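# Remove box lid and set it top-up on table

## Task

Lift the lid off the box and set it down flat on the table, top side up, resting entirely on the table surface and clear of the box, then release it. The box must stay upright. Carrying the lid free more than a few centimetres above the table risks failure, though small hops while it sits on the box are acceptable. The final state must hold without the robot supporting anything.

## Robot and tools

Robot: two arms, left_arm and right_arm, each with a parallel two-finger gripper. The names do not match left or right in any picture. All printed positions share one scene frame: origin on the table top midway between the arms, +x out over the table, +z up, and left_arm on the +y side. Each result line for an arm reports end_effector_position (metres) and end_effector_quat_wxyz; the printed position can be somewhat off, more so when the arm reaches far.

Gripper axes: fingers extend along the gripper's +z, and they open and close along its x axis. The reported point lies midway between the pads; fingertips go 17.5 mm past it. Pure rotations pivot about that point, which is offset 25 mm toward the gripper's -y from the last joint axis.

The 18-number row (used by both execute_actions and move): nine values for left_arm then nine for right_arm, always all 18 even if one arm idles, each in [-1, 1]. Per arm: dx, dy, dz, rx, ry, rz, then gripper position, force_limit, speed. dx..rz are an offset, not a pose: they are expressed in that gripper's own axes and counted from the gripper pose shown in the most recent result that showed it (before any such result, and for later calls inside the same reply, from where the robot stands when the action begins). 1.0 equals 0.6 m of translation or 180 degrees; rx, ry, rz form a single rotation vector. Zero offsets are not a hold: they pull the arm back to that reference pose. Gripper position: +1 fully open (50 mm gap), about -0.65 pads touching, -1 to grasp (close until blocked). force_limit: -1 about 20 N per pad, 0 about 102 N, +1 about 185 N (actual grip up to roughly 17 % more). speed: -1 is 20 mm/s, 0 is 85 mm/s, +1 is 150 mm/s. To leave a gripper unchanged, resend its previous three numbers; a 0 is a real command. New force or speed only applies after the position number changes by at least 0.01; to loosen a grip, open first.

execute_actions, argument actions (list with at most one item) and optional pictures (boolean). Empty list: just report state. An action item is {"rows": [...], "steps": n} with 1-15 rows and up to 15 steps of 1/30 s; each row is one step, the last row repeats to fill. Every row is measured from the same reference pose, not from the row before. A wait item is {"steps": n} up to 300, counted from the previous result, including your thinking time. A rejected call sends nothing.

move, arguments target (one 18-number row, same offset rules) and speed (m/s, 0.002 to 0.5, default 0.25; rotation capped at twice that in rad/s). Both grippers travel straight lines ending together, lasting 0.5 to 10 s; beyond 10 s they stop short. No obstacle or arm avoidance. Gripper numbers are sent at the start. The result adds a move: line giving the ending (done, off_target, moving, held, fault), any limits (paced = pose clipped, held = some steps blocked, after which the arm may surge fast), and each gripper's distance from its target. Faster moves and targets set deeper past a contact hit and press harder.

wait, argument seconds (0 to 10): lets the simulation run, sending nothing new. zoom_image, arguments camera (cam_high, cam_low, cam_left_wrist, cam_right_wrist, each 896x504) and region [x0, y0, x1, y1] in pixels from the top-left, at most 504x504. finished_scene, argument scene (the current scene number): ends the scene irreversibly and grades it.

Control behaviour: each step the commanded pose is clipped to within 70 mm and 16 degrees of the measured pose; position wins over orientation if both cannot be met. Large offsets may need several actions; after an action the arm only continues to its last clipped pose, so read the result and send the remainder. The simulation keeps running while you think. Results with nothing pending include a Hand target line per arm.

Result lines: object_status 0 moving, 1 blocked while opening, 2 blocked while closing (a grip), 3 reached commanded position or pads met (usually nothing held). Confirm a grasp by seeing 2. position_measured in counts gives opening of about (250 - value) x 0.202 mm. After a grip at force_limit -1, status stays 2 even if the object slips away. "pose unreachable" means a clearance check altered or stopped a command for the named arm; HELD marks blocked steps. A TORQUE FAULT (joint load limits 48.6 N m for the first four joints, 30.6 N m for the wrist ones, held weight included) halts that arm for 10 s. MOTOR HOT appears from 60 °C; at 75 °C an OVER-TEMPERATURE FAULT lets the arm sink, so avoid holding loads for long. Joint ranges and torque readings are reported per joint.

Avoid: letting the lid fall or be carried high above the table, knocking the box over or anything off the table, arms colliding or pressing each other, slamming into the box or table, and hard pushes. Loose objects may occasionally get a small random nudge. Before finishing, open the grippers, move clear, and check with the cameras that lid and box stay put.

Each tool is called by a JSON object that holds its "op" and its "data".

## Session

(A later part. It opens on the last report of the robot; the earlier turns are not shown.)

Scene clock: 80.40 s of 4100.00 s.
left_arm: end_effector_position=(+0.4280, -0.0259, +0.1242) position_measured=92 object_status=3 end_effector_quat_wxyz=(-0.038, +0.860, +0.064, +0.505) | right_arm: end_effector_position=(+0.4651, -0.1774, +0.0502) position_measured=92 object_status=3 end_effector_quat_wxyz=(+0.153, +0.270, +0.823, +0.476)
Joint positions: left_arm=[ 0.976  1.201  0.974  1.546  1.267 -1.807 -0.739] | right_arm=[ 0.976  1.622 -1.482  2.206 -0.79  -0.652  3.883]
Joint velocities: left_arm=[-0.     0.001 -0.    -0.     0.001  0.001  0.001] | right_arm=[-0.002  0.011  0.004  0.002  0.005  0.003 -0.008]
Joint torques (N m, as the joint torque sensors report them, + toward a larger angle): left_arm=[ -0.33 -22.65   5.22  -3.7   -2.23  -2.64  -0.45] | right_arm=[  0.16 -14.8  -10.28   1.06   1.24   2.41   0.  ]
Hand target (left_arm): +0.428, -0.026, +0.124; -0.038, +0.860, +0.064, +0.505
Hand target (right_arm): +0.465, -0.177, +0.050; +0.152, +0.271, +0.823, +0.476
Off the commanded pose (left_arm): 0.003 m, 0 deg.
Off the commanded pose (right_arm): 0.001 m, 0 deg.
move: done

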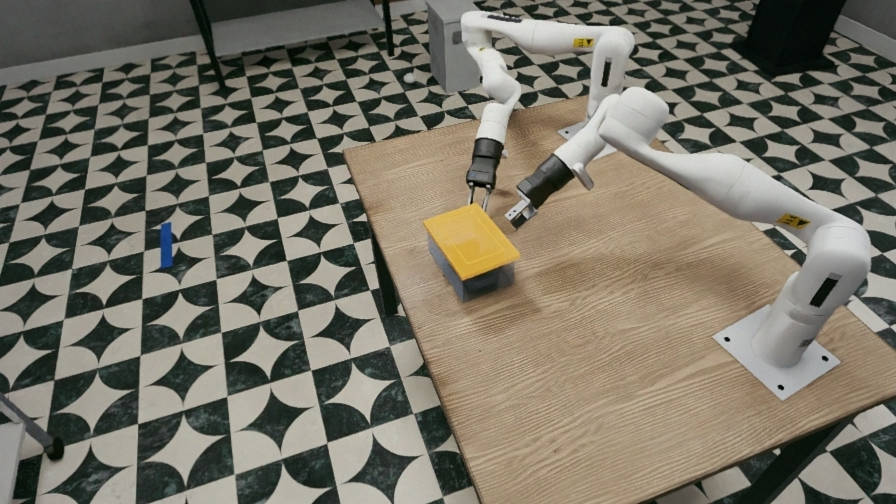

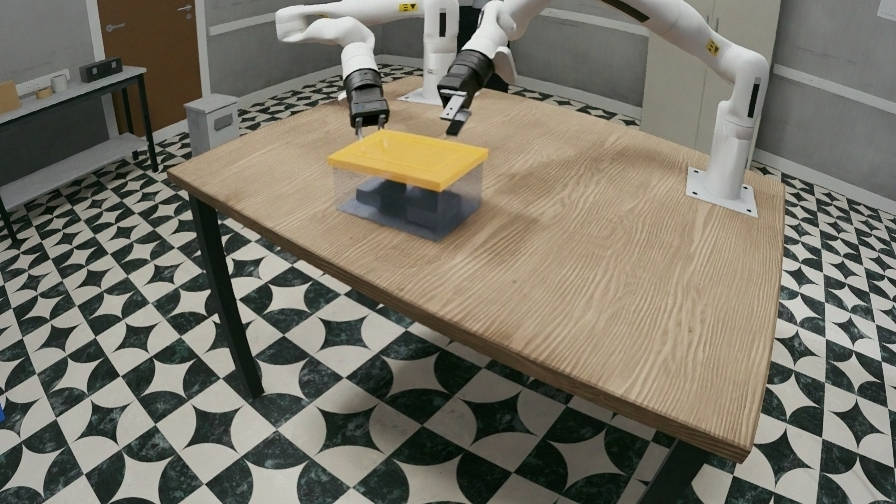

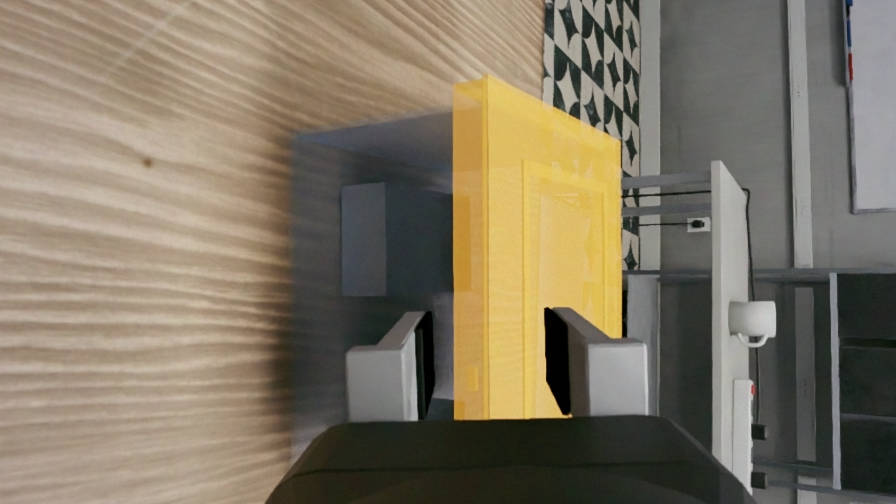

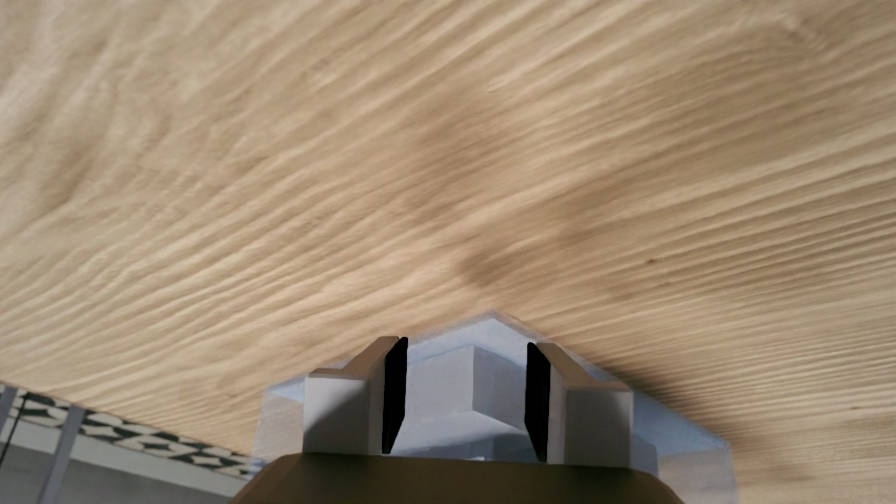

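{"op": "move", "data": {"target": [0,-0.015,0.073,0,0,0,0.4,0,0,0.018,0.037,0.065,0,0,0,0.4,0,0], "speed": 0.06}}

Scene clock: 82.33 s of 4100.00 s.
left_arm: end_effector_position=(+0.4643, -0.0113, +0.1029) position_measured=92 object_status=3 end_effector_quat_wxyz=(-0.038, +0.860, +0.064, +0.505) | right_arm: end_effector_position=(+0.4830, -0.1353, +0.0498) position_measured=92 object_status=3 end_effector_quat_wxyz=(+0.153, +0.271, +0.823, +0.475)
Joint positions: left_arm=[ 0.909  1.226  0.944  1.566  1.211 -1.749 -0.738] | right_arm=[ 0.847  1.647 -1.512  2.141 -0.757 -0.717  3.841]
Joint velocities: left_arm=[-0.     0.001 -0.001  0.     0.001  0.001 -0.   ] | right_arm=[-0.005  0.001 -0.003 -0.002  0.001 -0.001 -0.001]
Joint torques (N m, as the joint torque sensors report them, + toward a larger angle): left_arm=[ -0.21 -22.85   5.55  -3.52  -2.13  -2.44  -0.49] | right_arm=[  0.12 -15.77 -10.88   0.8    1.35   2.23  -0.3 ]
Hand target (left_arm): +0.464, -0.011, +0.103; -0.038, +0.860, +0.064, +0.505
Hand target (right_arm): +0.483, -0.135, +0.050; +0.152, +0.270, +0.823, +0.476
Off the commanded pose (left_arm): 0.000 m, 0 deg.
Off the commanded pose (right_arm): 0.000 m, 0 deg.
move: done

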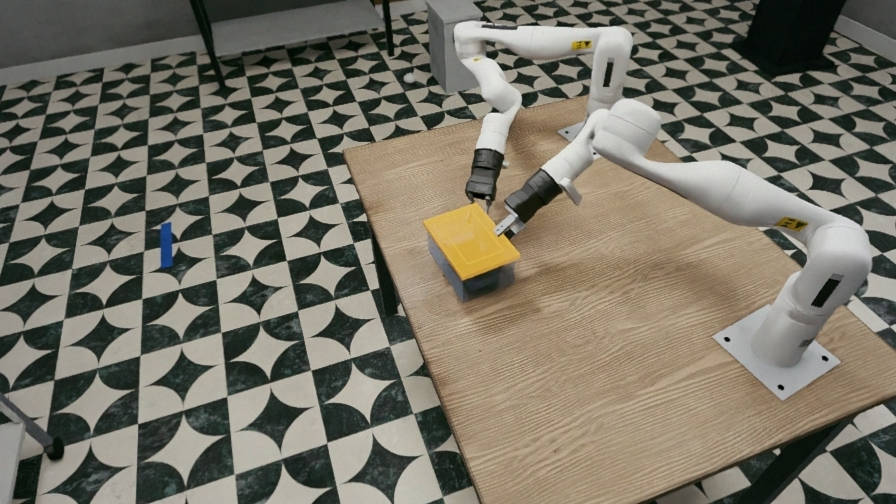

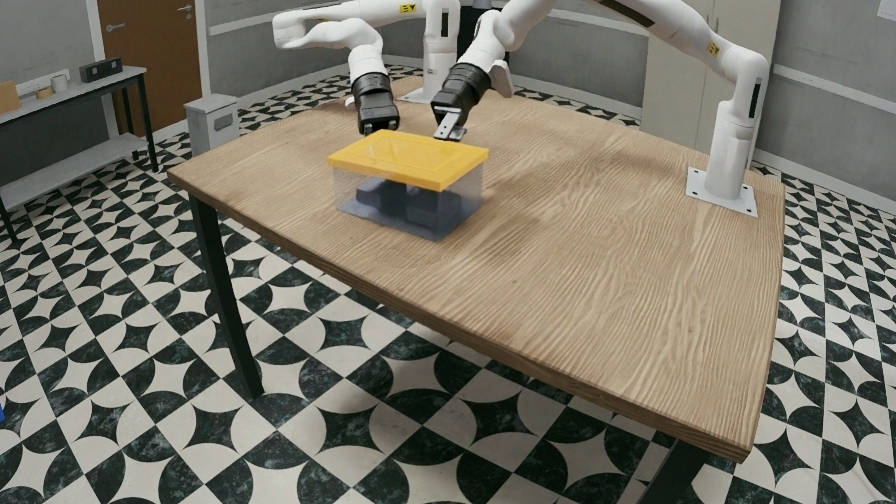

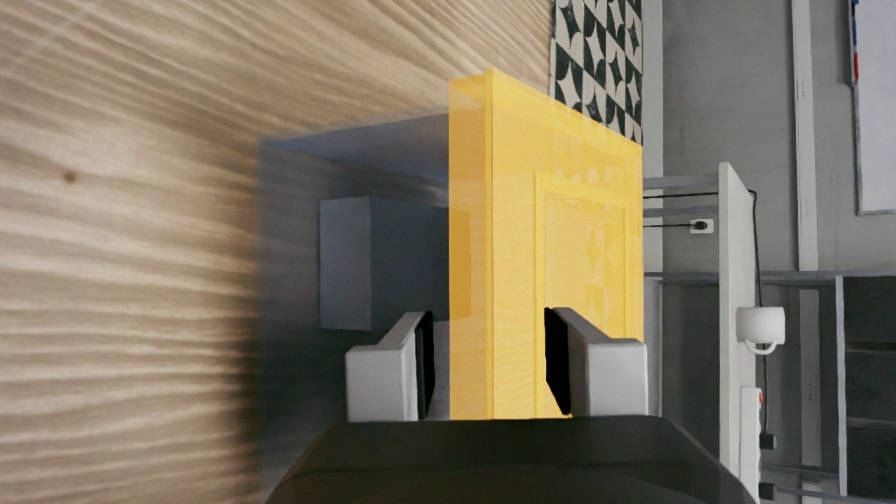

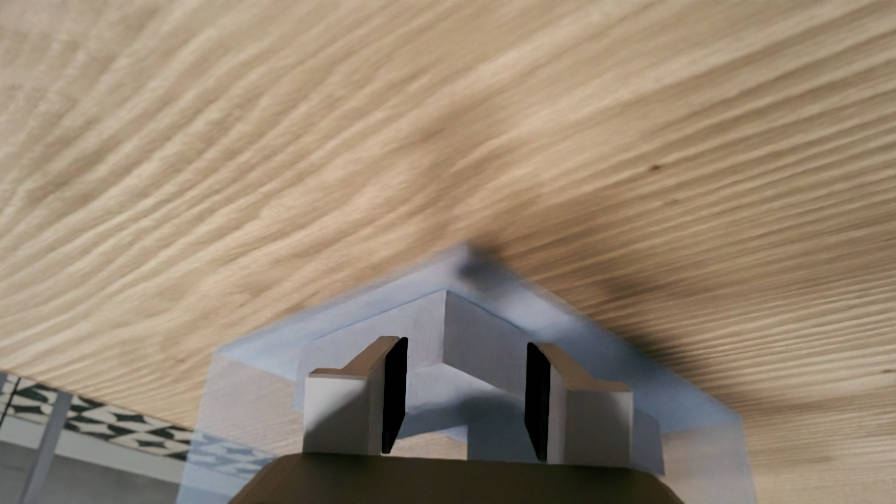

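{"op": "move", "data": {"target": [-0.003,0,0.006,0,0,0,0.4,0,0,0,0.008,0.014,0,0,0,0.4,0,0], "speed": 0.03}}

{"op": "move", "data": {"target": [0,0,-0.001,0,0,0,-1,0.2,-0.8,0,0,0,0,0,0,0.4,0,0], "speed": 0.03}}

Scene clock: 83.70 s of 4100.00 s.
left_arm: end_effector_position=(+0.4665, -0.0109, +0.0996) position_measured=92 object_status=3 end_effector_quat_wxyz=(-0.038, +0.860, +0.064, +0.505) | right_arm: end_effector_position=(+0.4892, -0.1286, +0.0494) position_measured=92 object_status=3 end_effector_quat_wxyz=(+0.153, +0.272, +0.823, +0.475)
Joint positions: left_arm=[ 0.906  1.232  0.94   1.565  1.205 -1.745 -0.736] | right_arm=[ 0.825  1.648 -1.515  2.12  -0.757 -0.721  3.84 ]
Joint velocities: left_arm=[ 0.001  0.001 -0.    -0.    -0.001  0.001 -0.002] | right_arm=[-0.001  0.001 -0.    -0.001 -0.001 -0.002  0.001]
Joint torques (N m, as the joint torque sensors report them, + toward a larger angle): left_arm=[ -0.24 -22.7    5.29  -3.64  -2.17  -2.55  -0.55] | right_arm=[ -1.11 -15.14 -10.91   1.21   1.58   2.45  -0.36]
Hand target (left_arm): +0.467, -0.011, +0.100; -0.038, +0.860, +0.064, +0.505
Hand target (right_arm): +0.489, -0.127, +0.050; +0.153, +0.271, +0.823, +0.475
Off the commanded pose (left_arm): 0.000 m, 0 deg.
Off the commanded pose (right_arm): 0.001 m, 0 deg.
move: done

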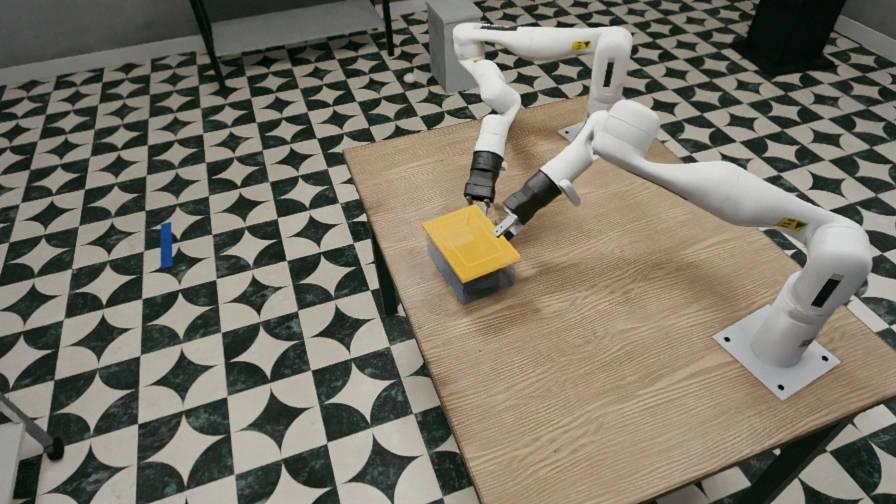

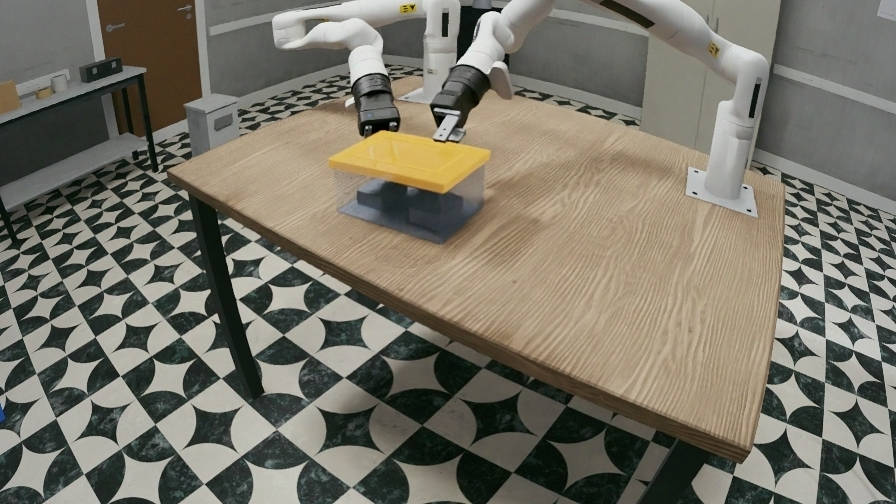

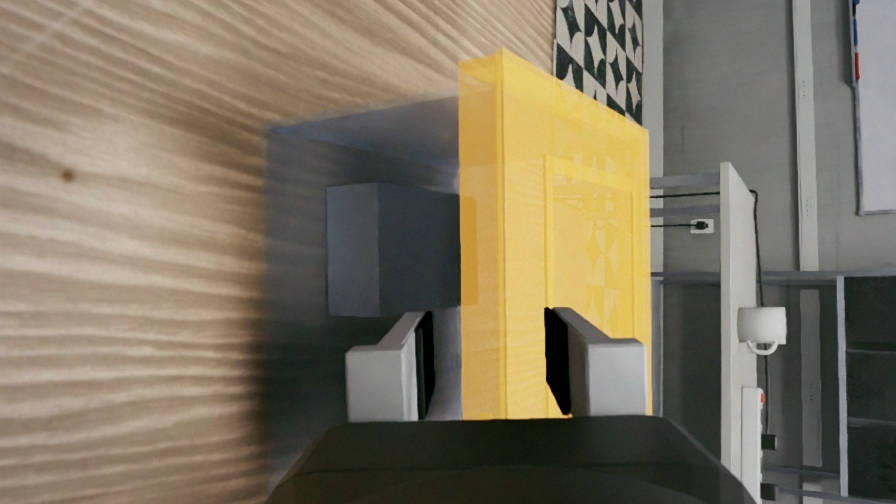

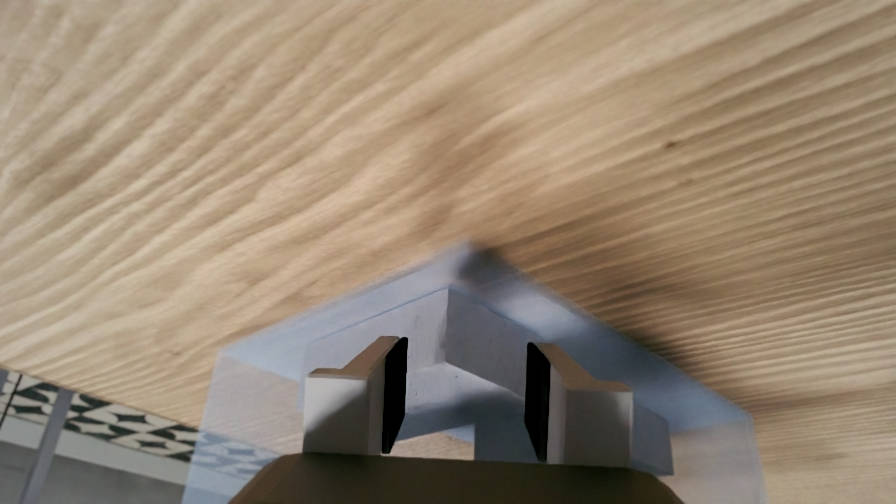

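Scene clock: 84.43 s of 4100.00 s.
left_arm: end_effector_position=(+0.4662, -0.0110, +0.1003) position_measured=177 object_status=2 end_effector_quat_wxyz=(-0.038, +0.859, +0.064, +0.506) | right_arm: end_effector_position=(+0.4895, -0.1291, +0.0494) position_measured=92 object_status=3 end_effector_quat_wxyz=(+0.154, +0.272, +0.823, +0.475)
Joint positions: left_arm=[ 0.907  1.231  0.941  1.565  1.206 -1.747 -0.736] | right_arm=[ 0.826  1.648 -1.515  2.12  -0.757 -0.722  3.84 ]
Joint velocities: left_arm=[ 0.     0.     0.001  0.    -0.    -0.002  0.001] | right_arm=[ 0.     0.     0.     0.001 -0.    -0.     0.001]
Joint torques (N m, as the joint torque sensors report them, + toward a larger angle): left_arm=[ -0.29 -22.39   5.3   -3.67  -2.13  -2.13  -0.48] | right_arm=[ -0.52 -16.2  -10.99   1.31   1.28   2.17  -0.16]
Hand target (left_arm): +0.466, -0.011, +0.100; -0.038, +0.860, +0.064, +0.505
Hand target (right_arm): +0.489, -0.129, +0.049; +0.153, +0.272, +0.823, +0.475
Off the commanded pose (left_arm): 0.000 m, 0 deg.
Off the commanded pose (right_arm): 0.001 m, 0 deg.
move: done

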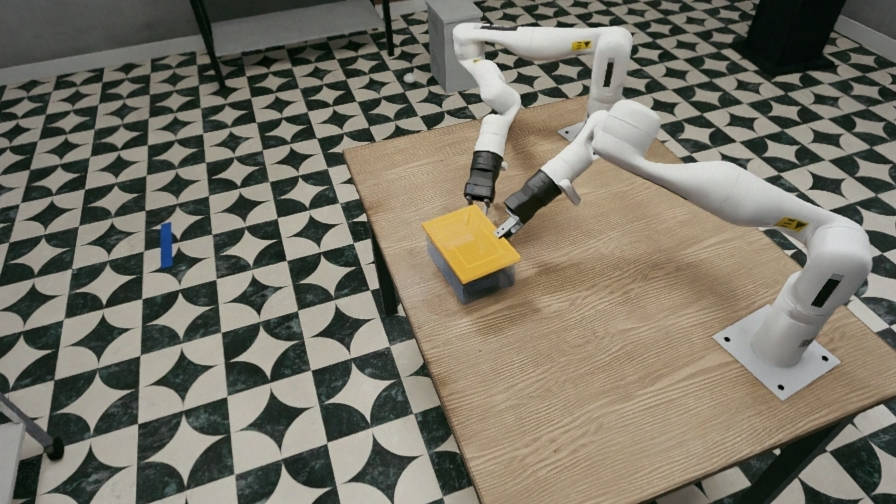

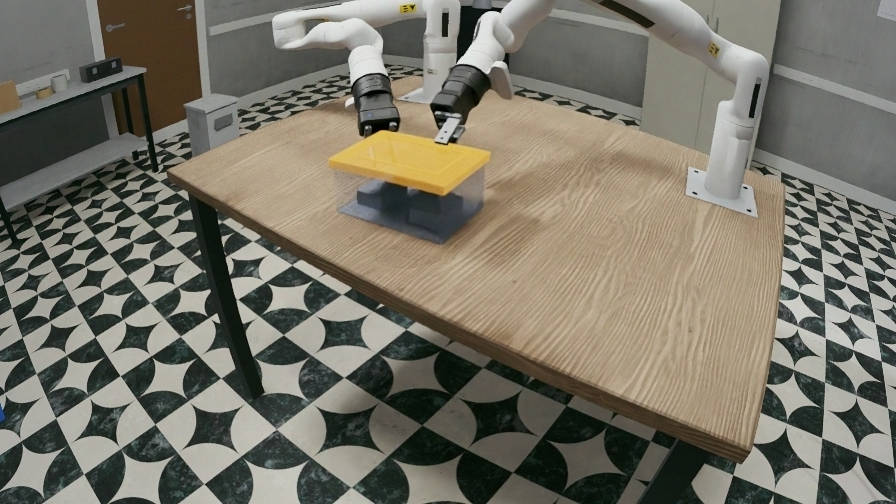

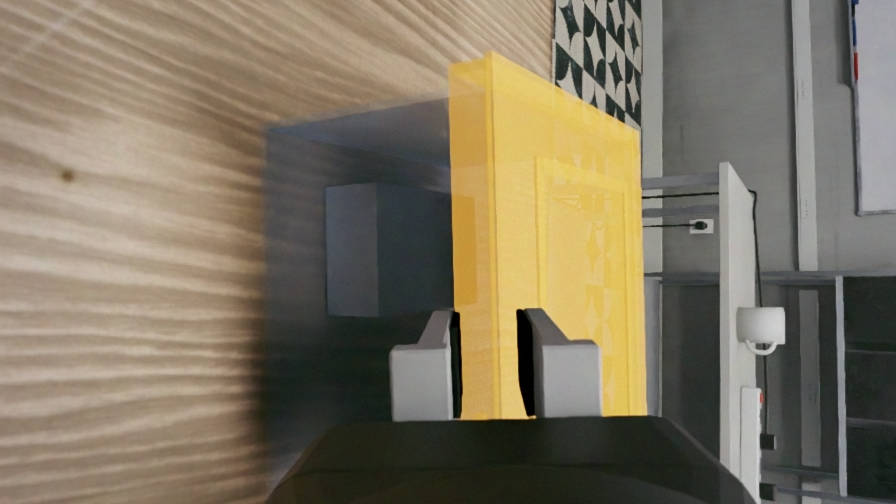

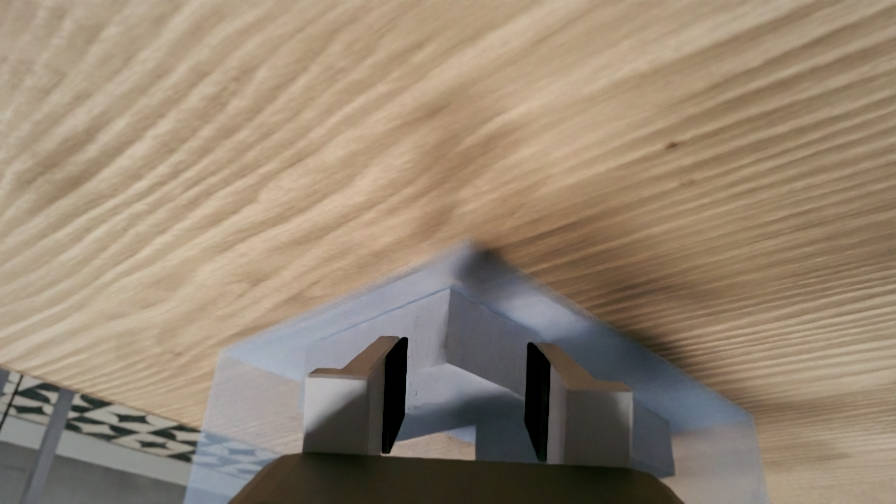

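{"op": "execute_actions", "data": {"actions": [{"rows":[[0,0,0,0,0,0,0.4,0,0,0,0,0,0,0,0,0.4,0,0],[0,0,0,0,0,0,0.4,0,0,0,0,0,0,0,0,0.4,0,0],[0,0,0,0,0,0,0.4,0,0,0,0,0,0,0,0,0.4,0,0],[0,0,0,0,0,0,0.4,0,0,0,0,0,0,0,0,0.4,0,0],[0,0,0.003,0,0,0,0.4,0,0,0,0,0,0,0,0,0.4,0,0],[0,0,0.006,0,0,0,0.4,0,0,0,0,0,0,0,0,0.4,0,0],[0,0,0.009,0,0,0,0.4,0,0,0,0,0,0,0,0,0.4,0,0]],"steps":15}], "pictures": false}}

{"op": "move", "data": {"target": [0,0,0,0,0,0,-1,0.2,-0.8,0,0,0,0,0,0,0.4,0,0]}}

Scene clock: 86.70 s of 4100.00 s.
left_arm: end_effector_position=(+0.4704, -0.0105, +0.0978) position_measured=92 object_status=3 end_effector_quat_wxyz=(-0.038, +0.860, +0.064, +0.506) | right_arm: end_effector_position=(+0.4896, -0.1293, +0.0493) position_measured=92 object_status=3 end_effector_quat_wxyz=(+0.154, +0.272, +0.823, +0.474)
Joint positions: left_arm=[ 0.901  1.235  0.937  1.562  1.198 -1.739 -0.739] | right_arm=[ 0.826  1.648 -1.515  2.12  -0.757 -0.722  3.84 ]
Joint velocities: left_arm=[-0.001 -0.     0.    -0.    -0.001 -0.     0.   ] | right_arm=[-0.001 -0.     0.     0.    -0.    -0.     0.001]
Joint torques (N m, as the joint torque sensors report them, + toward a larger angle): left_arm=[ -0.61 -22.46   4.96  -3.88  -2.46  -2.4   -0.44] | right_arm=[ -0.17 -16.39 -10.93   1.22   1.22   1.99  -0.13]
Hand target (left_arm): +0.471, -0.010, +0.098; -0.038, +0.859, +0.064, +0.506
Hand target (right_arm): +0.489, -0.129, +0.049; +0.154, +0.272, +0.823, +0.475
Off the commanded pose (left_arm): 0.001 m, 0 deg.
Off the commanded pose (right_arm): 0.000 m, 0 deg.
Steps of this call (steps 1 to 53: nothing new was sent; steps 54 to 68: all 15 steps of this action). Readings (end_effector_position | what the end effector reports):
54: left_arm (+0.4662, -0.0110, +0.1004) | right_arm (+0.4896, -0.1292, +0.0494) | left_arm position_measured=166 object_status=0 | right_arm position_measured=92 object_status=3
55: left_arm (+0.4662, -0.0110, +0.1004) | right_arm (+0.4897, -0.1294, +0.0493) | left_arm position_measured=152 object_status=0 | right_arm position_measured=92 object_status=3
57: left_arm (+0.4661, -0.0110, +0.1004) | right_arm (+0.4896, -0.1293, +0.0493) | left_arm position_measured=124 object_status=0 | right_arm position_measured=92 object_status=3
61: left_arm (+0.4702, -0.0103, +0.0979) | right_arm (+0.4896, -0.1293, +0.0493) | left_arm position_measured=92 object_status=0 | right_arm position_measured=92 object_status=3
68: the state above

Scene clock: 87.63 s of 4100.00 s.
left_arm: end_effector_position=(+0.4695, -0.0115, +0.0991) position_measured=168 object_status=2 end_effector_quat_wxyz=(-0.037, +0.859, +0.063, +0.506) | right_arm: end_effector_position=(+0.4899, -0.1296, +0.0493) position_measured=92 object_status=3 end_effector_quat_wxyz=(+0.154, +0.272, +0.823, +0.474)
Joint positions: left_arm=[ 0.903  1.234  0.939  1.563  1.197 -1.741 -0.739] | right_arm=[ 0.826  1.648 -1.515  2.119 -0.757 -0.722  3.841]
Joint velocities: left_arm=[-0.001  0.001  0.003  0.    -0.001 -0.002  0.   ] | right_arm=[-0.    -0.001 -0.002  0.    -0.    -0.    -0.   ]
Joint torques (N m, as the joint torque sensors report them, + toward a larger angle): left_arm=[ -1.44 -22.8    4.45  -4.25  -2.46  -2.21  -0.41] | right_arm=[ -0.53 -15.72 -10.82   1.4    1.32   2.4   -0.01]
Hand target (left_arm): +0.470, -0.011, +0.098; -0.038, +0.860, +0.064, +0.506
Hand target (right_arm): +0.490, -0.129, +0.049; +0.154, +0.272, +0.823, +0.474
Off the commanded pose (left_arm): 0.002 m, 0 deg.
Off the commanded pose (right_arm): 0.000 m, 0 deg.
move: done

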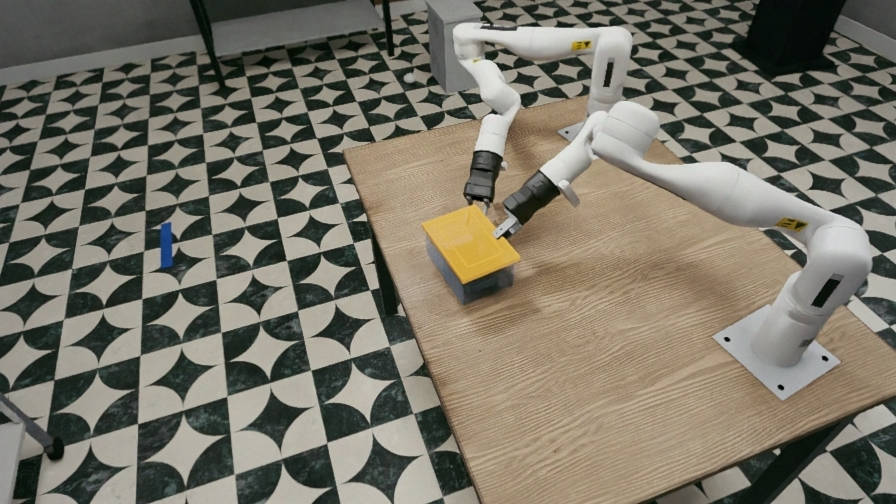

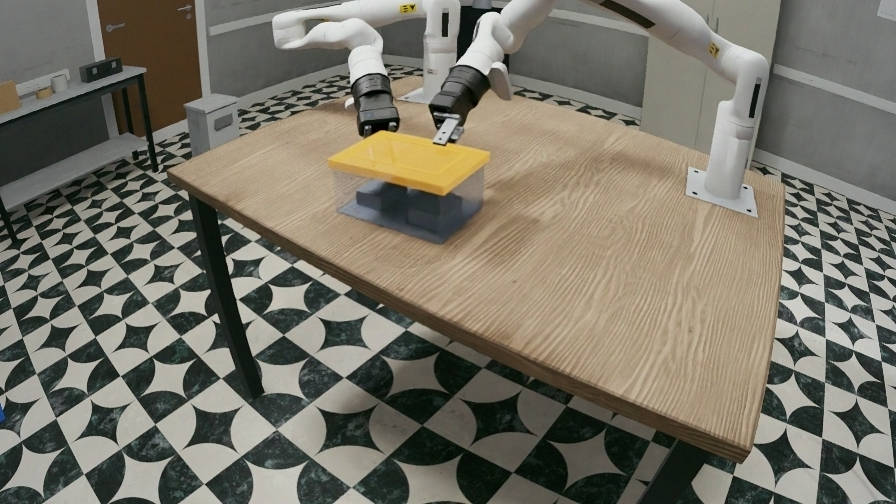

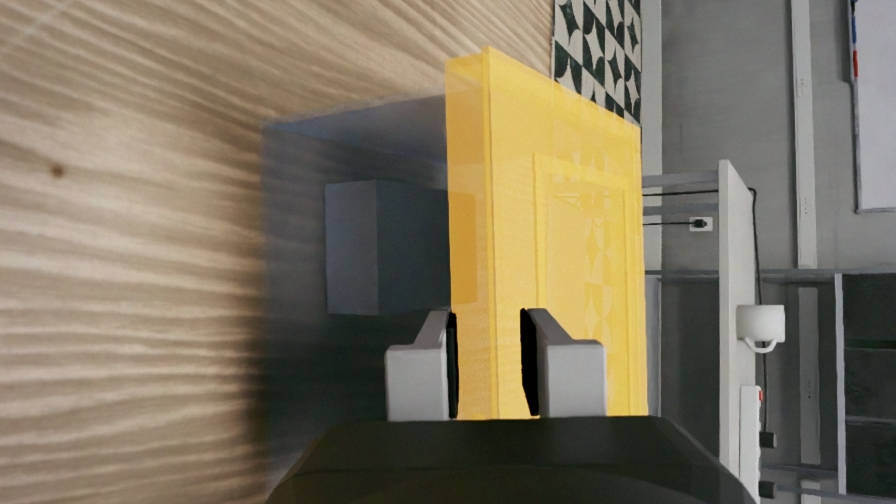

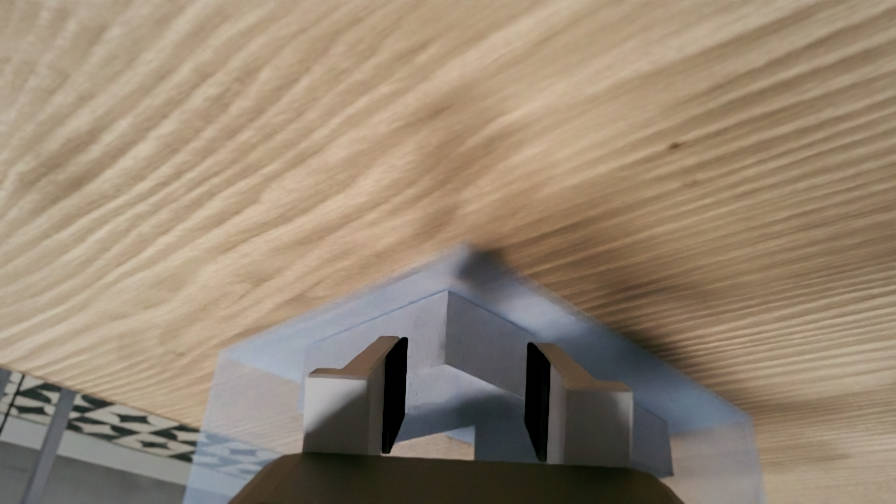

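{"op": "move", "data": {"target": [0.011,0.012,-0.02,0,0,0,-1,0.2,-0.8,0,0.004,0.018,0,0,0,0.4,0,0], "speed": 0.015}}

Scene clock: 89.47 s of 4100.00 s.
left_arm: end_effector_position=(+0.4673, -0.0123, +0.1069) position_measured=168 object_status=2 end_effector_quat_wxyz=(-0.045, +0.859, +0.068, +0.506) | right_arm: end_effector_position=(+0.4979, -0.1243, +0.0472) position_measured=92 object_status=3 end_effector_quat_wxyz=(+0.157, +0.273, +0.822, +0.474)
Joint positions: left_arm=[ 0.915  1.222  0.938  1.54   1.223 -1.749 -0.759] | right_arm=[ 0.807  1.655 -1.517  2.095 -0.751 -0.726  3.844]
Joint velocities: left_arm=[ 0.002 -0.002 -0.006 -0.     0.004  0.005  0.002] | right_arm=[-0.001  0.    -0.003  0.    -0.001 -0.001  0.001]
Joint torques (N m, as the joint torque sensors report them, + toward a larger angle): left_arm=[  5.84 -27.58   8.54  -4.13  -5.    -1.68  -1.03] | right_arm=[ -4.35 -14.29 -10.04   0.16   1.16   3.04  -0.14]
Hand target (left_arm): +0.463, -0.020, +0.111; -0.037, +0.859, +0.063, +0.506
Hand target (right_arm): +0.496, -0.121, +0.046; +0.154, +0.272, +0.823, +0.474
Off the commanded pose (left_arm): 0.009 m, 1 deg.
Off the commanded pose (right_arm): 0.004 m, 0 deg.
move: off_target (left_arm, right_arm)

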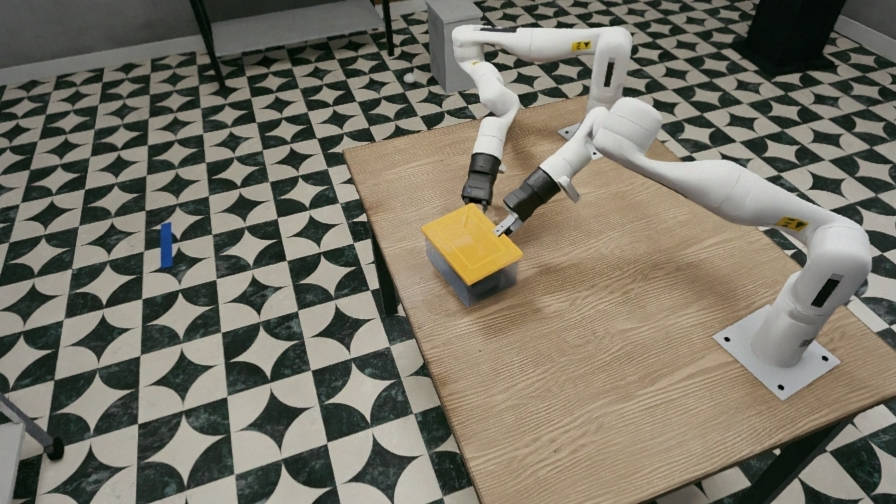

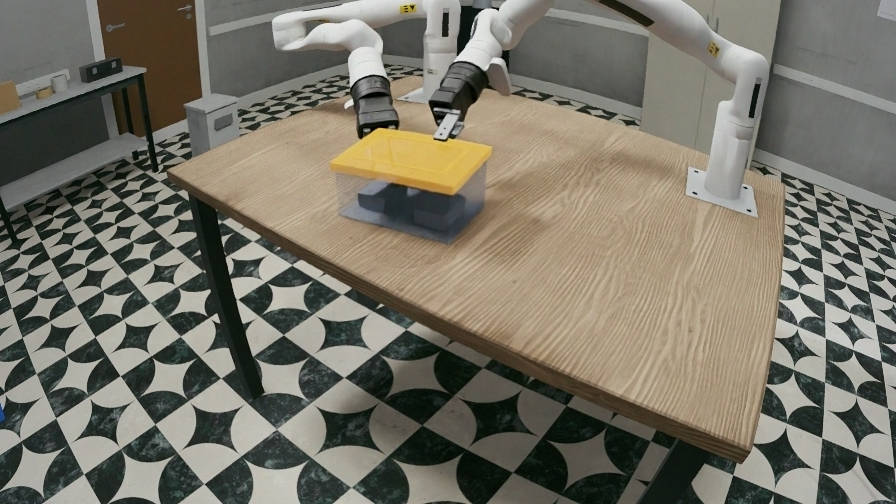

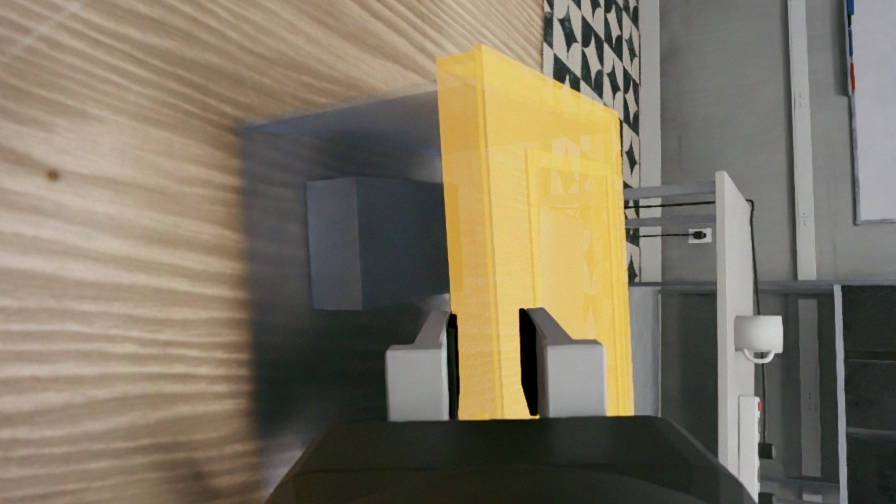

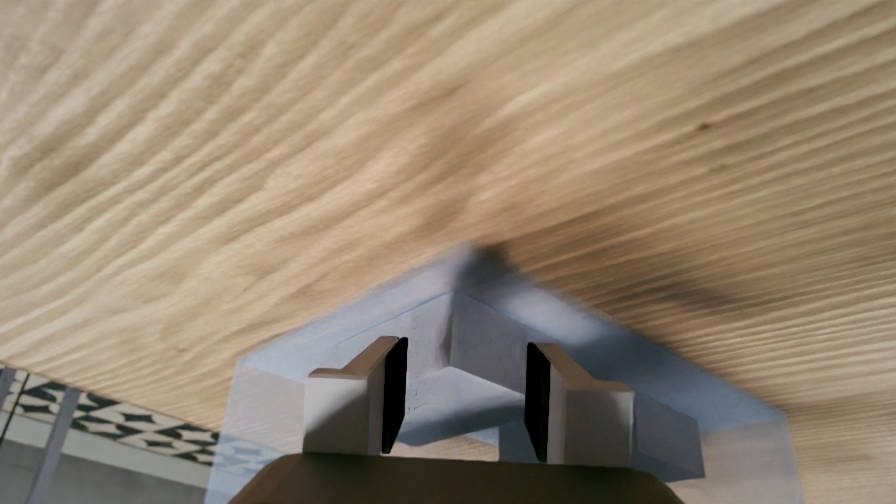

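{"op": "move", "data": {"target": [0.018,0.023,-0.015,0,0,0,-1,0.2,-0.8,0.012,0.002,0.017,0,0,0,0.4,0,0], "speed": 0.015}}

{"op": "zoom_image", "data": {"camera": "cam_low", "region": [290, 90, 540, 260]}}

Scene clock: 91.80 s of 4100.00 s.
left_arm: end_effector_position=(+0.4718, -0.0147, +0.1148) position_measured=168 object_status=2 end_effector_quat_wxyz=(-0.058, +0.859, +0.073, +0.504) | right_arm: end_effector_position=(+0.5043, -0.1204, +0.0462) position_measured=92 object_status=3 end_effector_quat_wxyz=(+0.165, +0.277, +0.821, +0.472)
Joint positions: left_arm=[ 0.927  1.215  0.93   1.487  1.25  -1.748 -0.805] | right_arm=[ 0.787  1.67  -1.526  2.087 -0.726 -0.757  3.834]
Joint velocities: left_arm=[ 0.002 -0.003 -0.008 -0.001  0.005  0.007  0.002] | right_arm=[ 0.     0.003 -0.    -0.001 -0.001 -0.002  0.002]
Joint torques (N m, as the joint torque sensors report them, + toward a larger angle): left_arm=[  8.28 -29.36  10.28  -5.57  -6.97   0.72  -0.63] | right_arm=[ -9.15 -11.71  -7.48   2.42   0.35   4.02  -0.29]
Hand target (left_arm): +0.467, -0.026, +0.121; -0.045, +0.859, +0.068, +0.506
Hand target (right_arm): +0.498, -0.113, +0.043; +0.157, +0.273, +0.822, +0.473
Off the commanded pose (left_arm): 0.014 m, 2 deg.
Off the commanded pose (right_arm): 0.011 m, 1 deg.
move: off_target (left_arm, right_arm)

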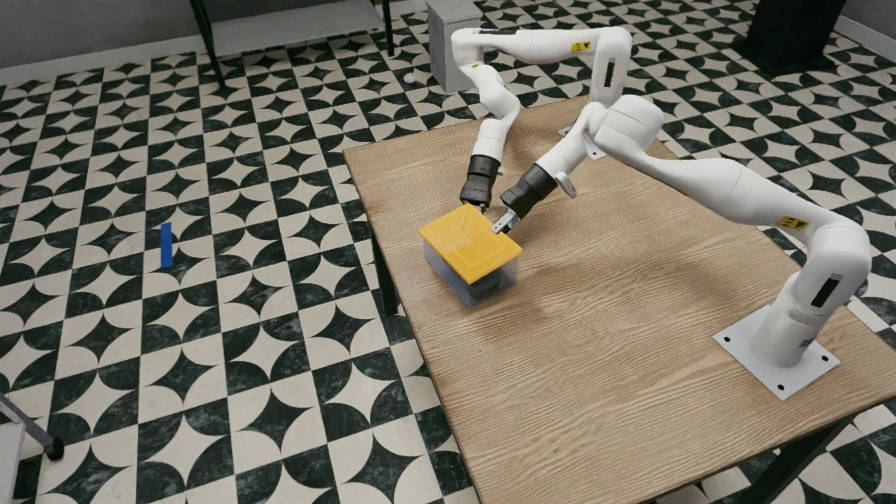

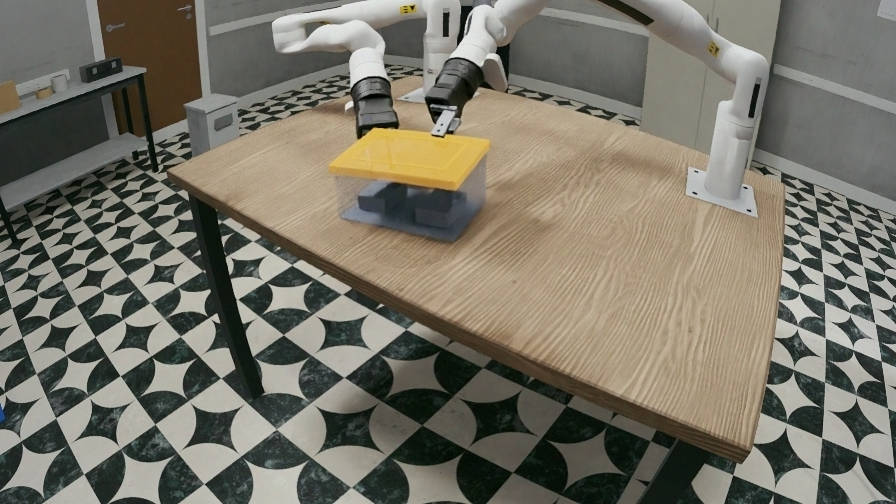

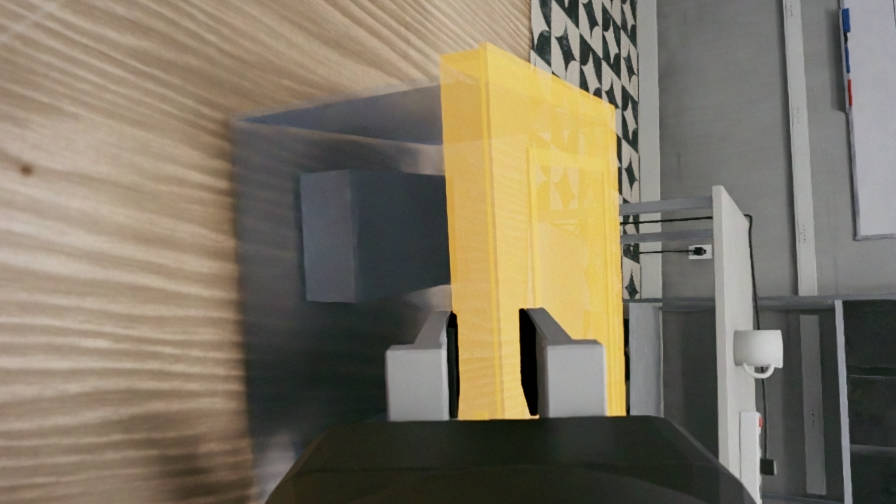

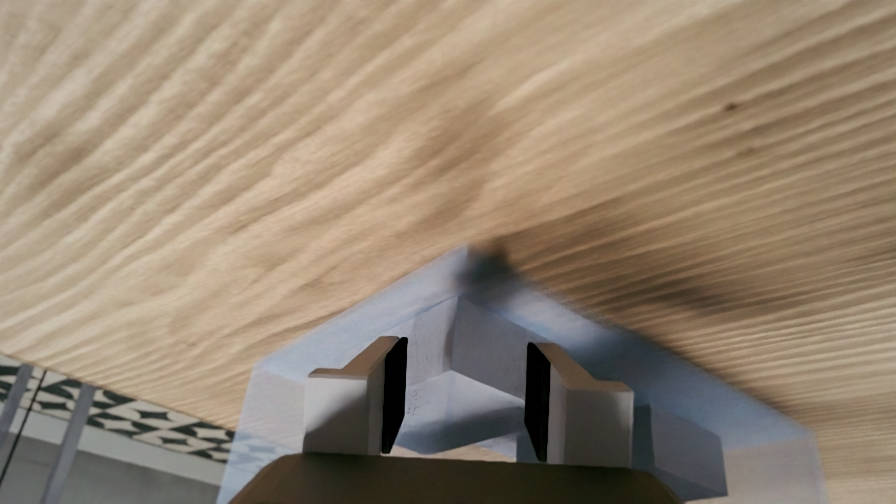

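Region (290, 90, 540, 260) of cam_low's 896x504 image, scaled by 2.016, with more detail than that image has; it fills the top 343 rows of this view, and the rest is white.

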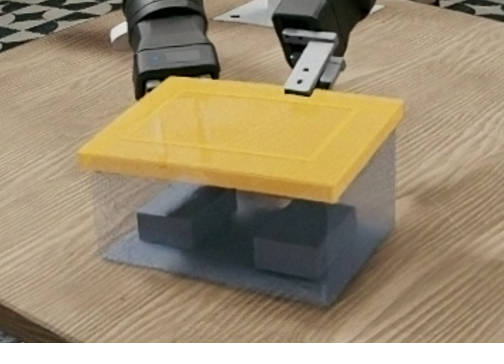

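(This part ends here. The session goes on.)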